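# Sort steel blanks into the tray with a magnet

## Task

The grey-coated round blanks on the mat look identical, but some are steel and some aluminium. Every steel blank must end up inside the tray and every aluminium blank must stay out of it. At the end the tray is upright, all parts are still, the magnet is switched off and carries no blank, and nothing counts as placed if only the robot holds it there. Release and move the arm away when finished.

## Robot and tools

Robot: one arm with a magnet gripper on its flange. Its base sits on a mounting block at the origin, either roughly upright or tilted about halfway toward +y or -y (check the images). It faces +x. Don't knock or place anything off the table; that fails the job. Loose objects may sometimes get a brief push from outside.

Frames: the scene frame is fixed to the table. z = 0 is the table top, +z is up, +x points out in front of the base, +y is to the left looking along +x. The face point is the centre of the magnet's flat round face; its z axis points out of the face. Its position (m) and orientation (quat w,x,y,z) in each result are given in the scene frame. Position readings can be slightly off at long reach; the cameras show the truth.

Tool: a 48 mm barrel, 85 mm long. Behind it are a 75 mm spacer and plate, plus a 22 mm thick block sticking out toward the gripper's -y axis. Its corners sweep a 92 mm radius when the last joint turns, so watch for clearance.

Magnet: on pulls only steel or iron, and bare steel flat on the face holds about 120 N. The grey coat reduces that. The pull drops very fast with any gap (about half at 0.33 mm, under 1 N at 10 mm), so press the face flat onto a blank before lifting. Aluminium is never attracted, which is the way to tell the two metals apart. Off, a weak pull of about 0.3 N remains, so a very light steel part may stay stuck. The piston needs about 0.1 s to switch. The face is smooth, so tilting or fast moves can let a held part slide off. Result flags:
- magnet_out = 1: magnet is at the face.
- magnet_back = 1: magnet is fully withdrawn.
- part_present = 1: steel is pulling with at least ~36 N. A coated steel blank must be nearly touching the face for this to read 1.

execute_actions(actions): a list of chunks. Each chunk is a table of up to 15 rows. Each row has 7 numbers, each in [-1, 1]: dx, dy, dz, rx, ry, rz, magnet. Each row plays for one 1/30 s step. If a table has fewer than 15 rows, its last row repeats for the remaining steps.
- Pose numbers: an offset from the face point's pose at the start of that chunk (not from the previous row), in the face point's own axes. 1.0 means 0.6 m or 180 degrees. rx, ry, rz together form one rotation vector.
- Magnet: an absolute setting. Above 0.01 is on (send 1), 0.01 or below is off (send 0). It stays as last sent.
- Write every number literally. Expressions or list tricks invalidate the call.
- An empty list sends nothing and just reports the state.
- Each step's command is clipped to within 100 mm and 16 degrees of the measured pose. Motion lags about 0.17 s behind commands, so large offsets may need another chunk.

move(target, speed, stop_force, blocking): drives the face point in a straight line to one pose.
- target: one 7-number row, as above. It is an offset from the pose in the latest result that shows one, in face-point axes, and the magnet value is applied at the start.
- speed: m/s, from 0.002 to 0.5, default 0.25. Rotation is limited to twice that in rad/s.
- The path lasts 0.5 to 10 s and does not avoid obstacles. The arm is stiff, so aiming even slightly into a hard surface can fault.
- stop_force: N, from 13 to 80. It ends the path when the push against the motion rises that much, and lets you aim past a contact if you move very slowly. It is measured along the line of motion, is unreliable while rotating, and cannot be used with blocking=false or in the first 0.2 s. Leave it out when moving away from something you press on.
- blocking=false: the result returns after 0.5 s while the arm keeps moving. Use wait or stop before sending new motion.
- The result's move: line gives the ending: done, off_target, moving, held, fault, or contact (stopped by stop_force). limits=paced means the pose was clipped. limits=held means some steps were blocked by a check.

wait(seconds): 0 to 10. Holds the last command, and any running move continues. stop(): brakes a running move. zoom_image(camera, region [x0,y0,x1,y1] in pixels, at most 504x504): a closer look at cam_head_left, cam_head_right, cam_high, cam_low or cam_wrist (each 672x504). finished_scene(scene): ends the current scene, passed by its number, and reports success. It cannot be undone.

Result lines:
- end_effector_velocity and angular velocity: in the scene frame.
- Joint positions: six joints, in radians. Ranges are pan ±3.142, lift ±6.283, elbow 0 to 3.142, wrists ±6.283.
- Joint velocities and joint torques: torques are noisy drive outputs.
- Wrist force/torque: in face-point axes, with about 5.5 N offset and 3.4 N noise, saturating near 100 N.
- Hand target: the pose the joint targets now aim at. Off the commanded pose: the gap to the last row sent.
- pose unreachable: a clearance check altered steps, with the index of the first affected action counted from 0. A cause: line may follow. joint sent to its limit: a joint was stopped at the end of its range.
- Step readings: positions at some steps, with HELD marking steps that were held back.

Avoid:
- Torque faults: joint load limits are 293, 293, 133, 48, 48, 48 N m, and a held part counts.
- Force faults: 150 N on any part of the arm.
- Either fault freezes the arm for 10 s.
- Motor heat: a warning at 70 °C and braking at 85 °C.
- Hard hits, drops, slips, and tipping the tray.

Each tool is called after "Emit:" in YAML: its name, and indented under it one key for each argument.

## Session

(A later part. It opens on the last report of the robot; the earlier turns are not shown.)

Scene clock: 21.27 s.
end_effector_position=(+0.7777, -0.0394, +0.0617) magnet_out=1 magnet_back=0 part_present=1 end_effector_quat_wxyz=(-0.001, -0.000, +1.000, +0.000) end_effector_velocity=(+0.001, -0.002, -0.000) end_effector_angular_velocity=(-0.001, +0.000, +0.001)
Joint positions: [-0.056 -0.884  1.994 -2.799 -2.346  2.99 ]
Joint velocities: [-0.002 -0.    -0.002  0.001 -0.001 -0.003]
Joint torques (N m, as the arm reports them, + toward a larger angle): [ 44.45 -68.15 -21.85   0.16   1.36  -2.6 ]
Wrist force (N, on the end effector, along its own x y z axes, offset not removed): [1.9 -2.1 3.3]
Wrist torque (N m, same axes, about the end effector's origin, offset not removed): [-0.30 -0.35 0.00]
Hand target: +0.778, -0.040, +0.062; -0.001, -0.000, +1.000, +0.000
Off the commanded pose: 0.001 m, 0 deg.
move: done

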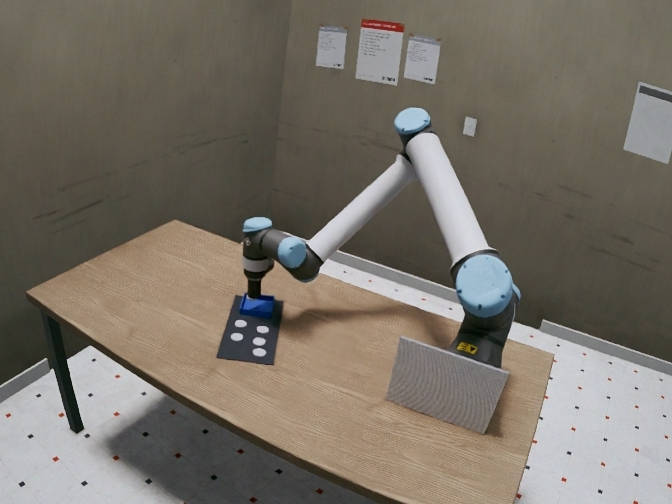

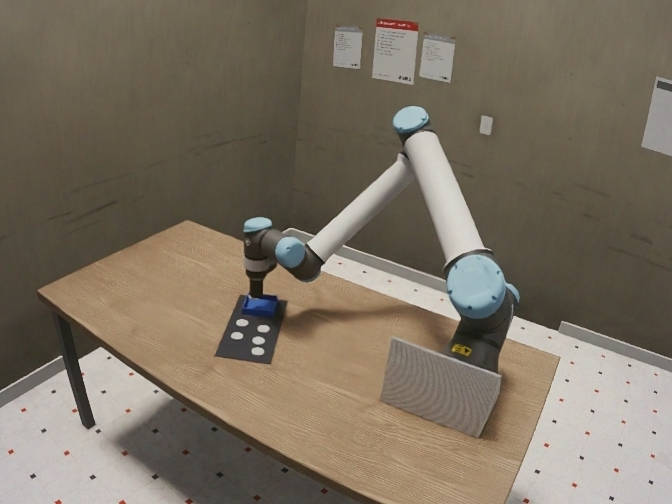

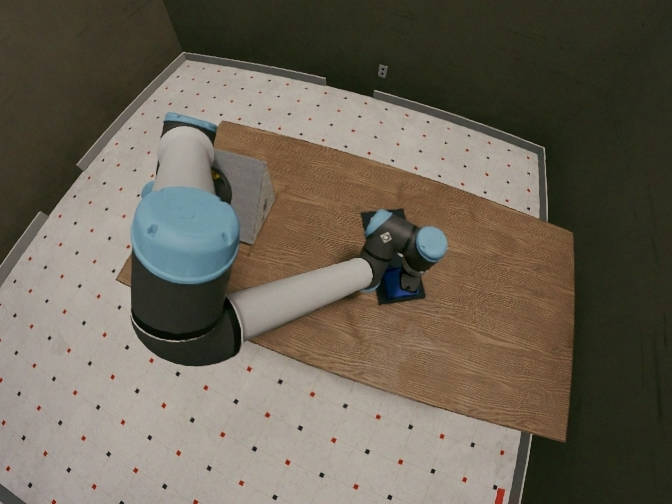

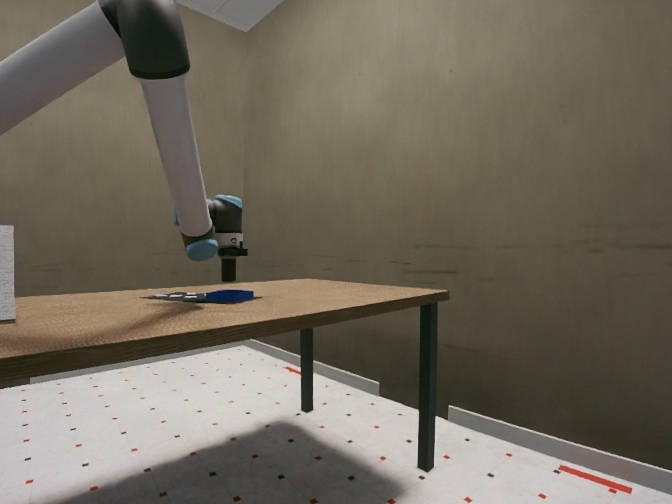

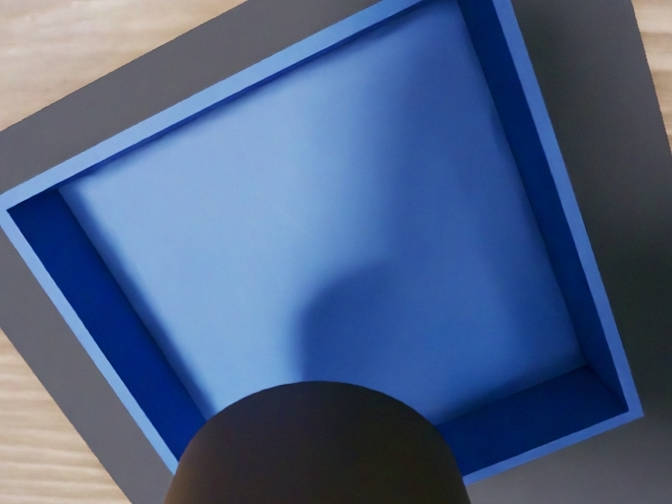

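Emit:
move:
  target: [0.008,-0.038,0.078,0,0,0,1]
  speed: 0.1

Emit:
move:
  target: [0,0,-0.05,0,0,0,0]
  speed: 0.1

Emit:
move:
  target: [0.03,0.203,0,0,0,0,0]

Emit:
move:
  target: [0,0,0.057,0,0,0,0]
  speed: 0.1

Emit:
execute_actions:
  actions:
    - [[0,0,0,0,0,0,1]]

Scene clock: 24.33 s.
end_effector_position=(+0.7729, -0.0621, +0.0151) magnet_out=1 magnet_back=0 part_present=1 end_effector_quat_wxyz=(-0.001, -0.000, +1.000, +0.000) end_effector_velocity=(+0.000, -0.001, -0.002) end_effector_angular_velocity=(-0.001, -0.001, +0.002)
Joint positions: [-0.121 -0.85   2.006 -2.907 -2.337  2.9  ]
Joint velocities: [-0.002  0.002 -0.    -0.005 -0.001 -0.006]
Joint torques (N m, as the arm reports them, + toward a larger angle): [ 46.7  -41.57  -0.1   -7.21   1.59  -2.63]
Wrist force (N, on the end effector, along its own x y z axes, offset not removed): [-0.4 0.4 1.4]
Wrist torque (N m, same axes, about the end effector's origin, offset not removed): [0.15 -0.15 -0.06]
Hand target: +0.773, -0.062, +0.015; -0.001, -0.000, +1.000, +0.000
Off the commanded pose: 0.000 m, 0 deg.
move: done

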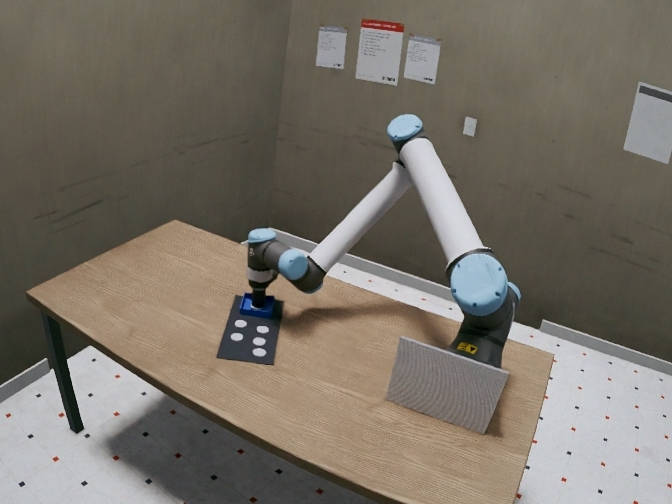

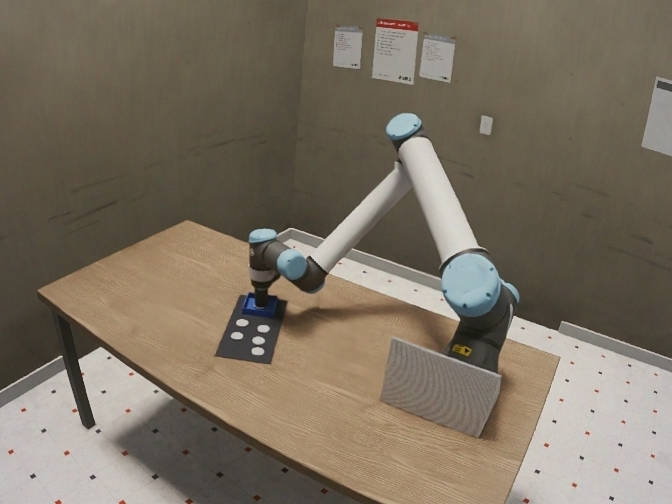

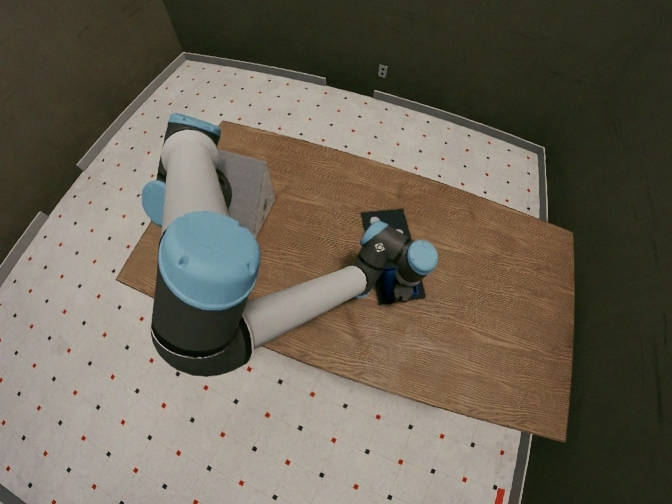

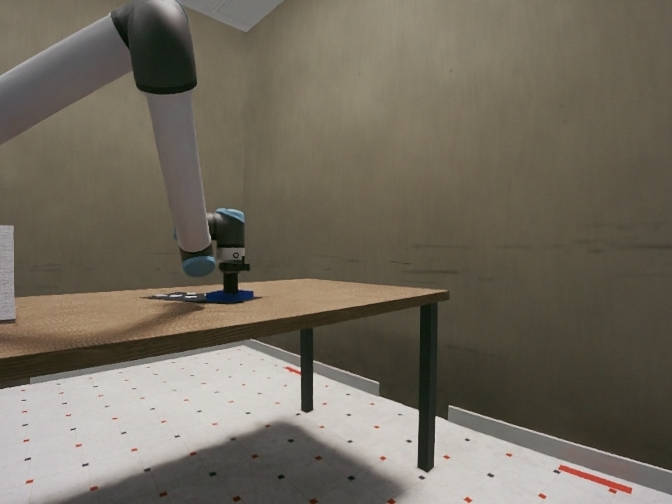

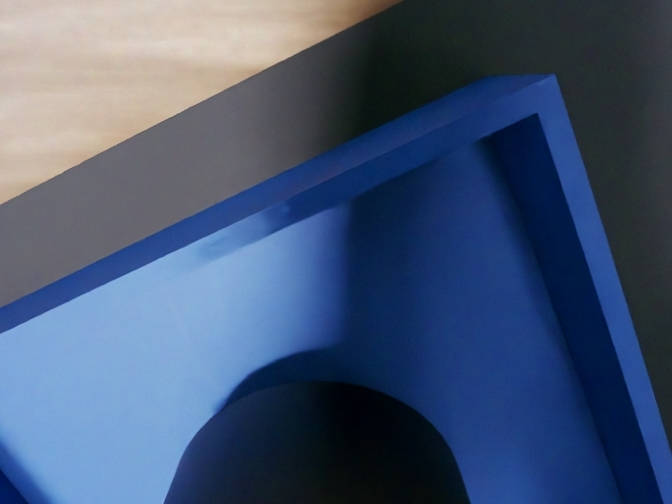

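Scene clock: 25.20 s.
end_effector_position=(+0.7729, -0.0621, +0.0449) magnet_out=0 magnet_back=1 part_present=0 end_effector_quat_wxyz=(-0.001, -0.000, +1.000, +0.000) end_effector_velocity=(-0.000, +0.001, +0.001) end_effector_angular_velocity=(+0.000, +0.001, +0.000)
Joint positions: [-0.093 -0.889  2.008 -2.845 -2.341  2.938]
Joint velocities: [ 0.002 -0.001  0.     0.005 -0.     0.003]
Joint torques (N m, as the arm reports them, + toward a larger angle): [ 72.42 -73.13  -6.09   0.6   -2.17   3.57]
Wrist force (N, on the end effector, along its own x y z axes, offset not removed): [2.6 -1.0 3.6]
Wrist torque (N m, same axes, about the end effector's origin, offset not removed): [0.02 -0.57 -0.06]
Hand target: +0.773, -0.062, +0.045; -0.001, -0.000, +1.000, +0.000
Off the commanded pose: 0.000 m, 0 deg.
move: done

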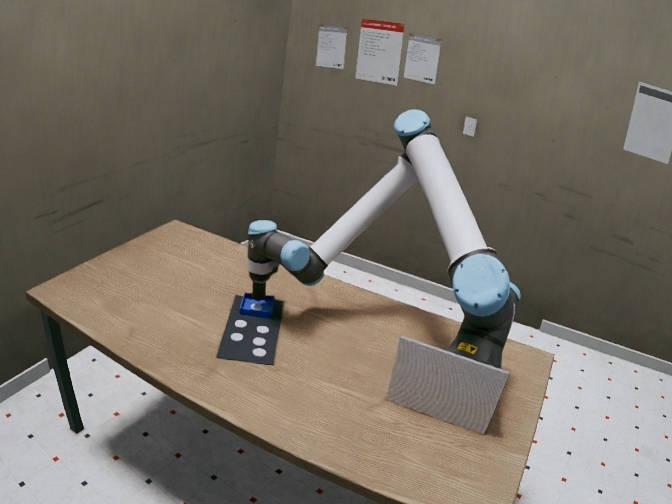

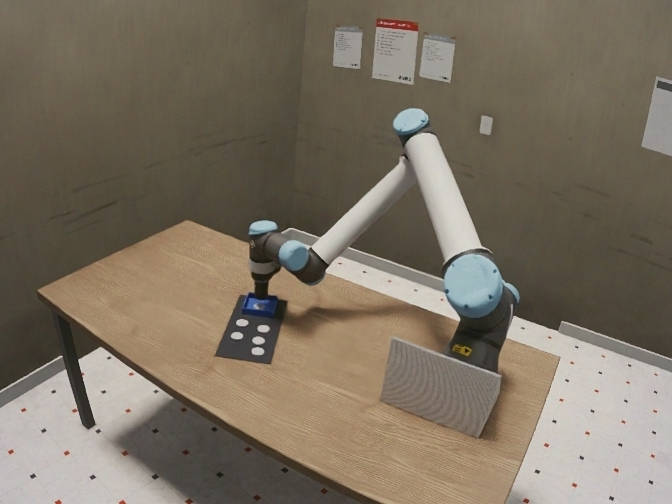

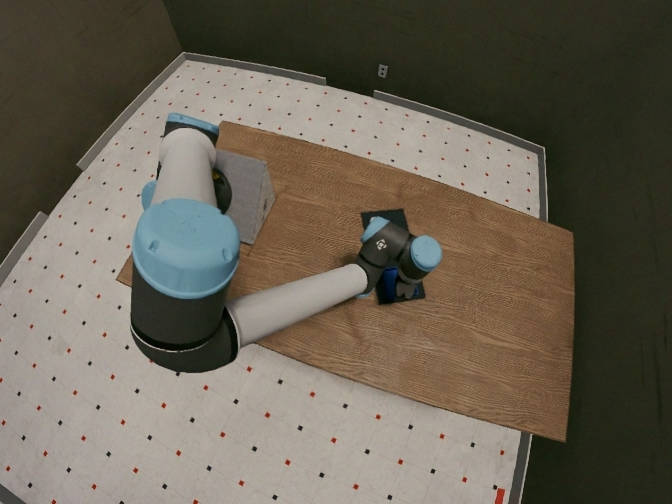

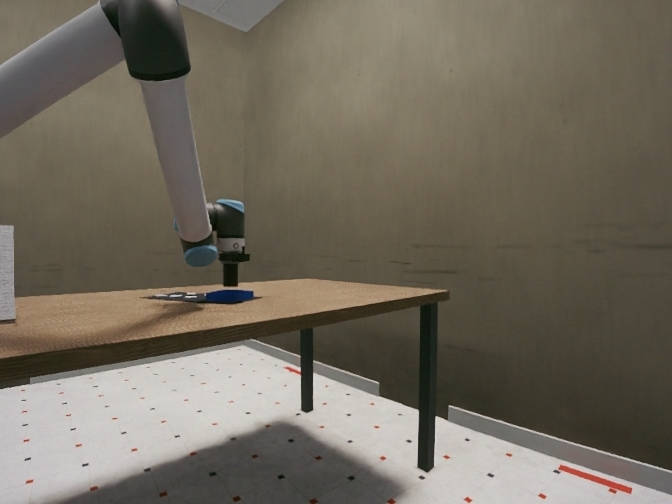

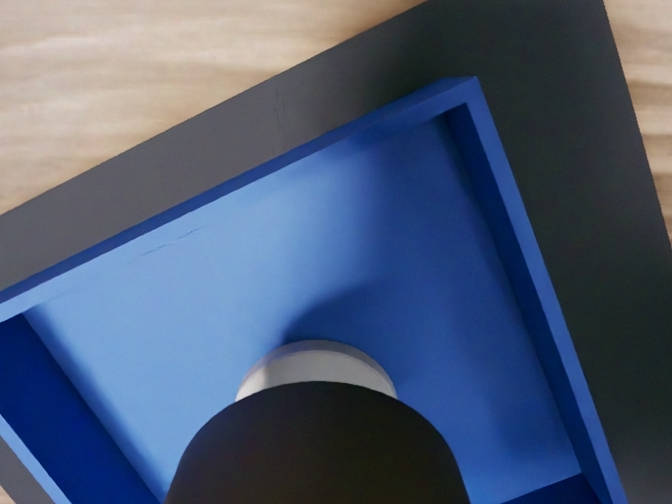

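Scene clock: 26.27 s.
end_effector_position=(+0.7551, +0.0594, +0.0448) magnet_out=0 magnet_back=1 part_present=0 end_effector_quat_wxyz=(-0.001, -0.000, +1.000, +0.000) end_effector_velocity=(-0.000, +0.002, +0.000) end_effector_angular_velocity=(+0.000, +0.001, +0.000)
Joint positions: [ 0.019 -0.772  2.004 -2.847 -2.353  3.095]
Joint velocities: [ 0.002  0.002 -0.001  0.002  0.     0.003]
Joint torques (N m, as the arm reports them, + toward a larger angle): [ 75.97 -45.3  -18.08   0.31  -1.92   4.19]
Wrist force (N, on the end effector, along its own x y z axes, offset not removed): [0.6 -1.1 5.0]
Wrist torque (N m, same axes, about the end effector's origin, offset not removed): [0.05 -0.23 -0.09]
Hand target: +0.755, +0.060, +0.045; -0.001, -0.000, +1.000, +0.000
Off the commanded pose: 0.000 m, 0 deg.
move: done

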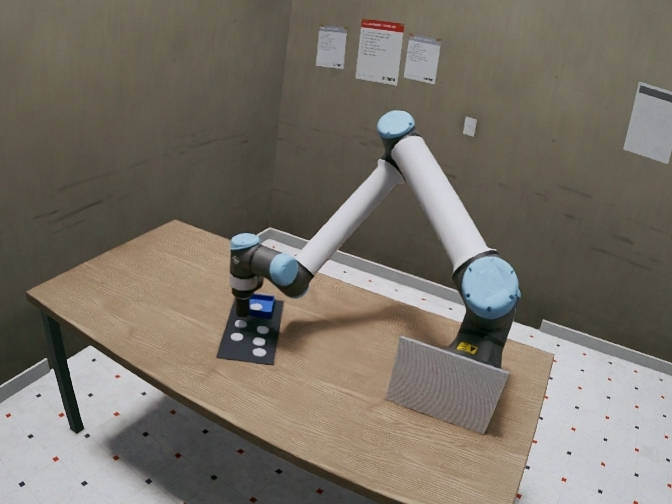

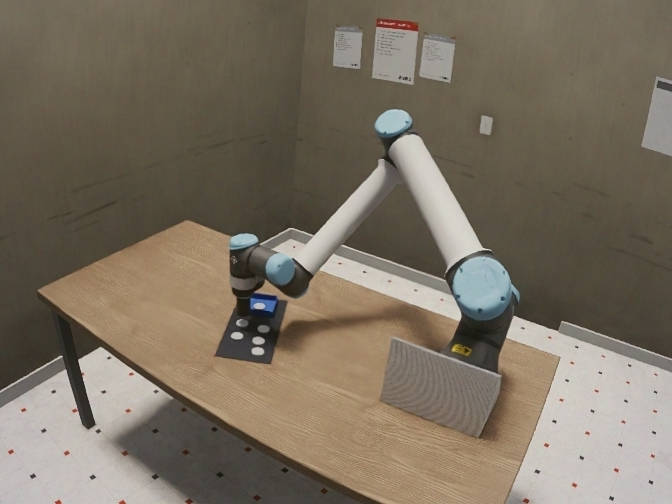

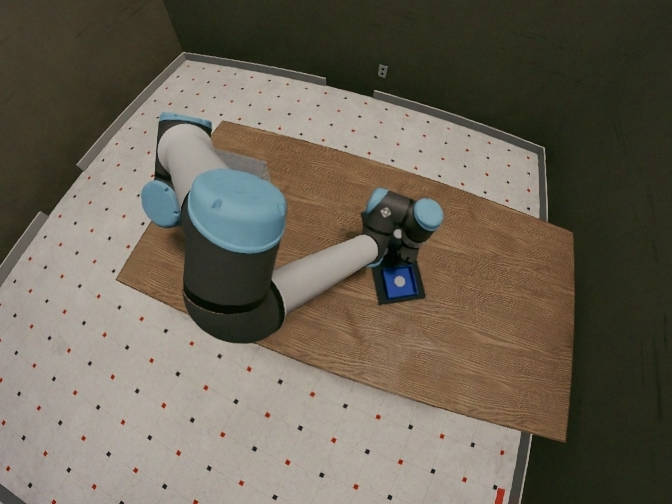

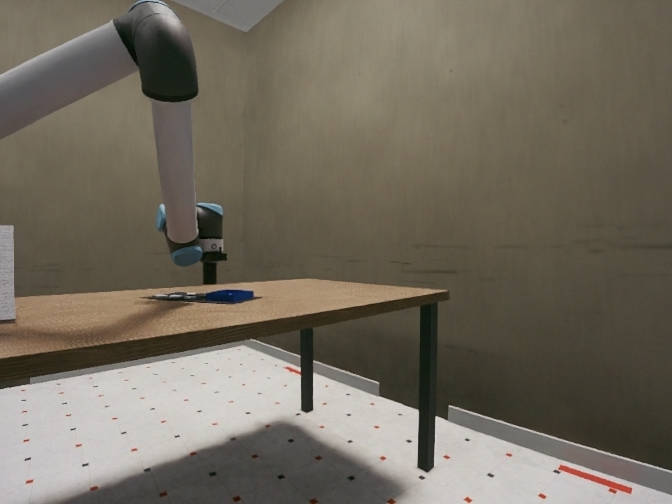

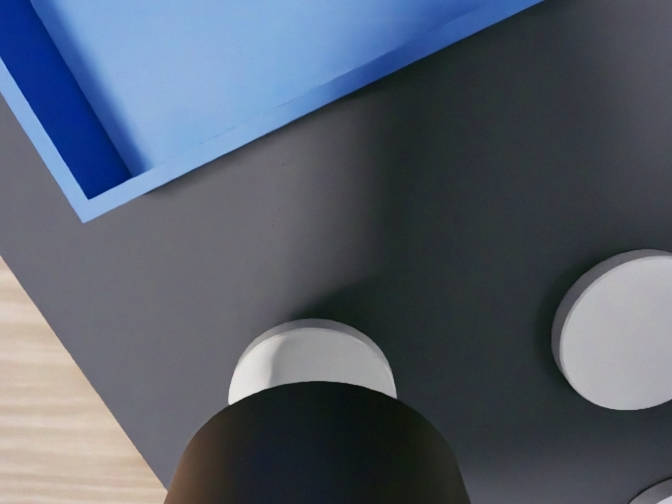

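Scene clock: 27.13 s.
end_effector_position=(+0.7551, +0.0594, +0.0108) magnet_out=0 magnet_back=1 part_present=0 end_effector_quat_wxyz=(-0.001, -0.000, +1.000, +0.000) end_effector_velocity=(-0.002, +0.001, -0.002) end_effector_angular_velocity=(+0.001, +0.001, +0.003)
Joint positions: [-0.013 -0.727  2.    -2.92  -2.351  3.05 ]
Joint velocities: [-0.001  0.003  0.002 -0.005  0.001 -0.004]
Joint torques (N m, as the arm reports them, + toward a larger angle): [ 49.04 -45.82 -18.84  -6.5    1.67  -2.93]
Wrist force (N, on the end effector, along its own x y z axes, offset not removed): [2.0 0.7 1.2]
Wrist torque (N m, same axes, about the end effector's origin, offset not removed): [0.25 -0.42 -0.11]
Hand target: +0.755, +0.059, +0.011; -0.001, -0.000, +1.000, +0.000
Off the commanded pose: 0.000 m, 0 deg.
move: done

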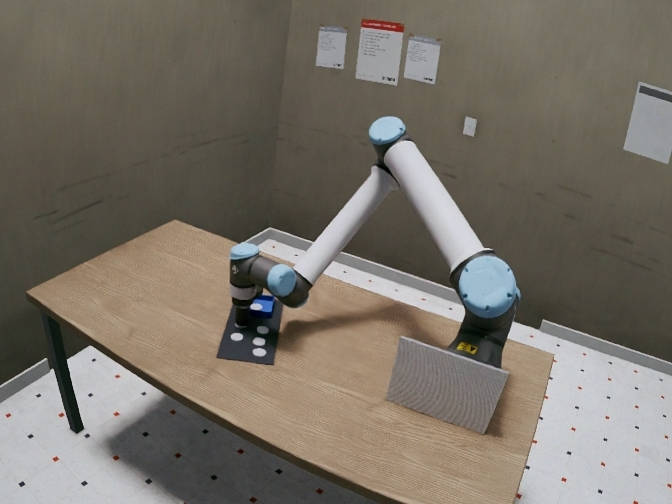

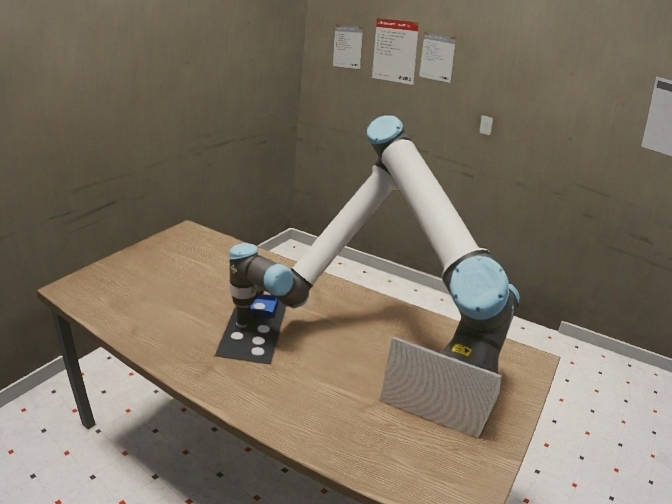

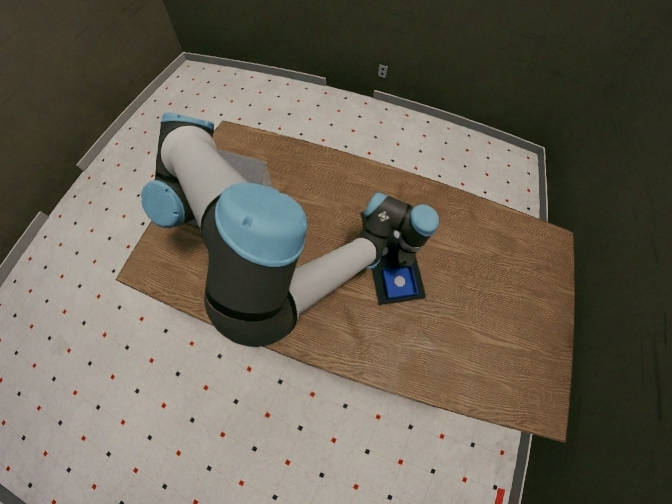

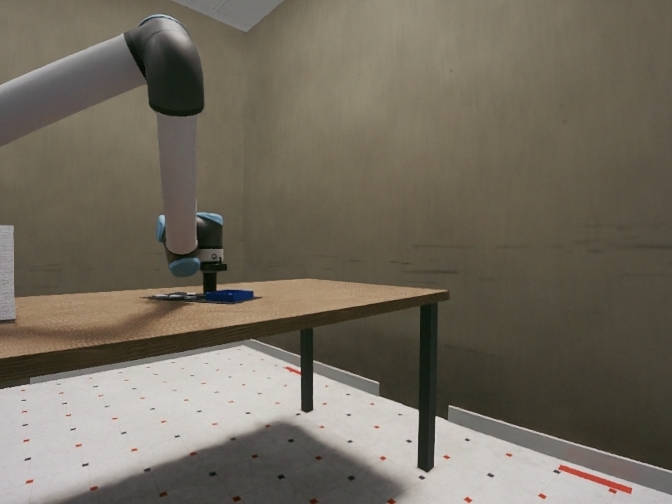

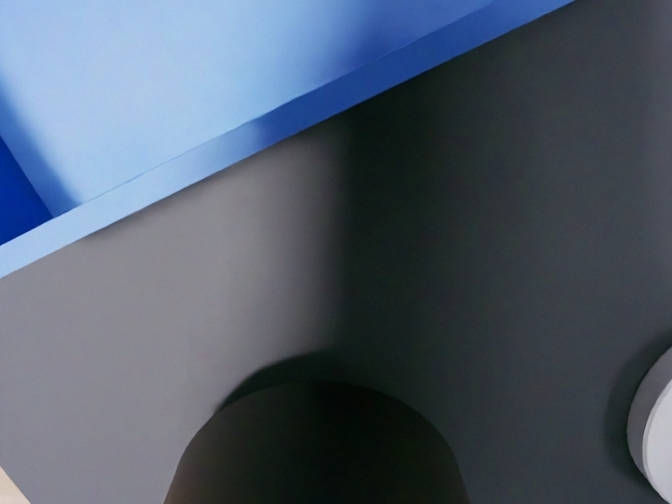

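Scene clock: 27.63 s.
end_effector_position=(+0.7551, +0.0594, +0.0108) magnet_out=1 magnet_back=0 part_present=1 end_effector_quat_wxyz=(-0.001, -0.000, +1.000, +0.000) end_effector_velocity=(-0.000, -0.001, +0.000) end_effector_angular_velocity=(+0.002, -0.000, -0.004)
Joint positions: [-0.013 -0.727  2.    -2.921 -2.351  3.05 ]
Joint velocities: [-0.001 -0.002  0.001 -0.001  0.002  0.003]
Joint torques (N m, as the arm reports them, + toward a larger angle): [ 61.98 -60.2  -15.2   -0.89   1.35   2.93]
Wrist force (N, on the end effector, along its own x y z axes, offset not removed): [-0.8 -1.4 4.1]
Wrist torque (N m, same axes, about the end effector's origin, offset not removed): [-0.08 -0.07 -0.18]
Hand target: +0.755, +0.059, +0.011; -0.001, -0.000, +1.000, +0.000
Off the commanded pose: 0.000 m, 0 deg.
Step readings (end_effector_position):
0: (+0.7551, +0.0594, +0.0108)
1: (+0.7551, +0.0594, +0.0108)
2: (+0.7551, +0.0594, +0.0108)
4: (+0.7551, +0.0594, +0.0108)
8: (+0.7551, +0.0594, +0.0108)
15: end_effector_position above

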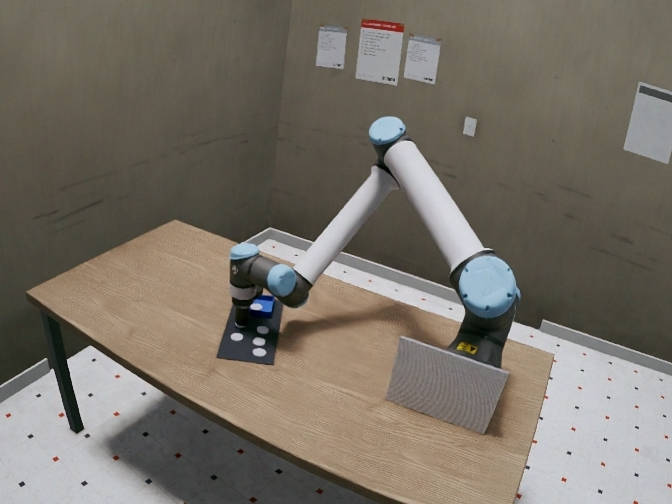

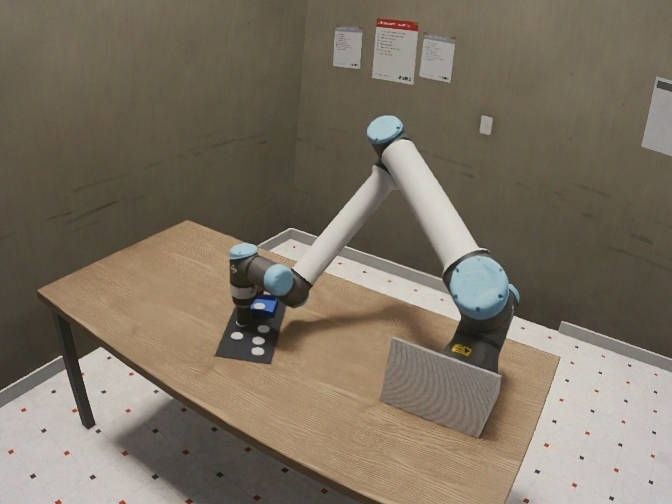

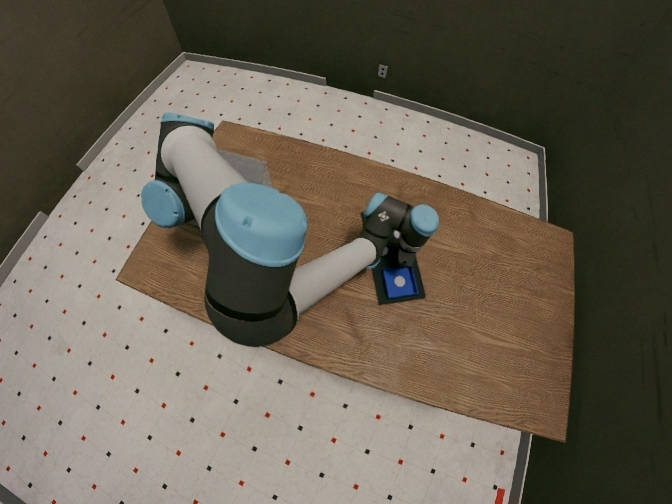

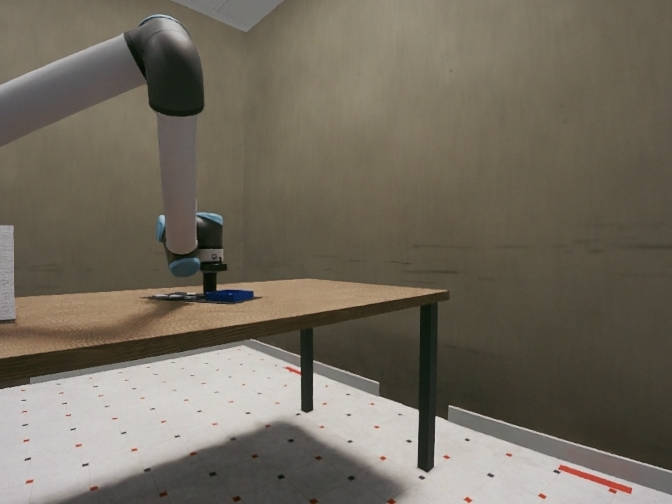

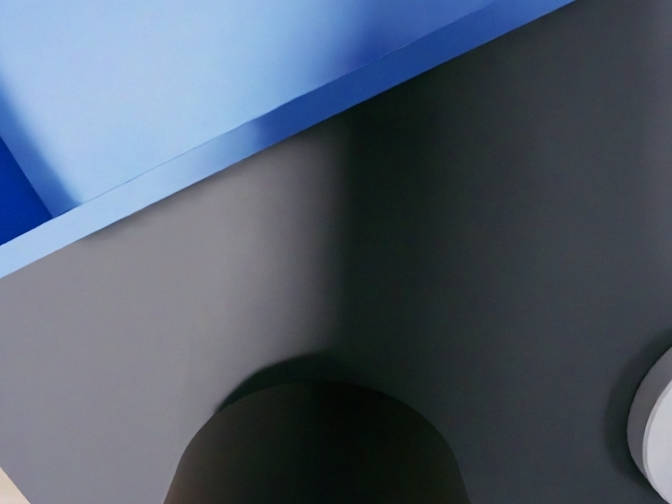

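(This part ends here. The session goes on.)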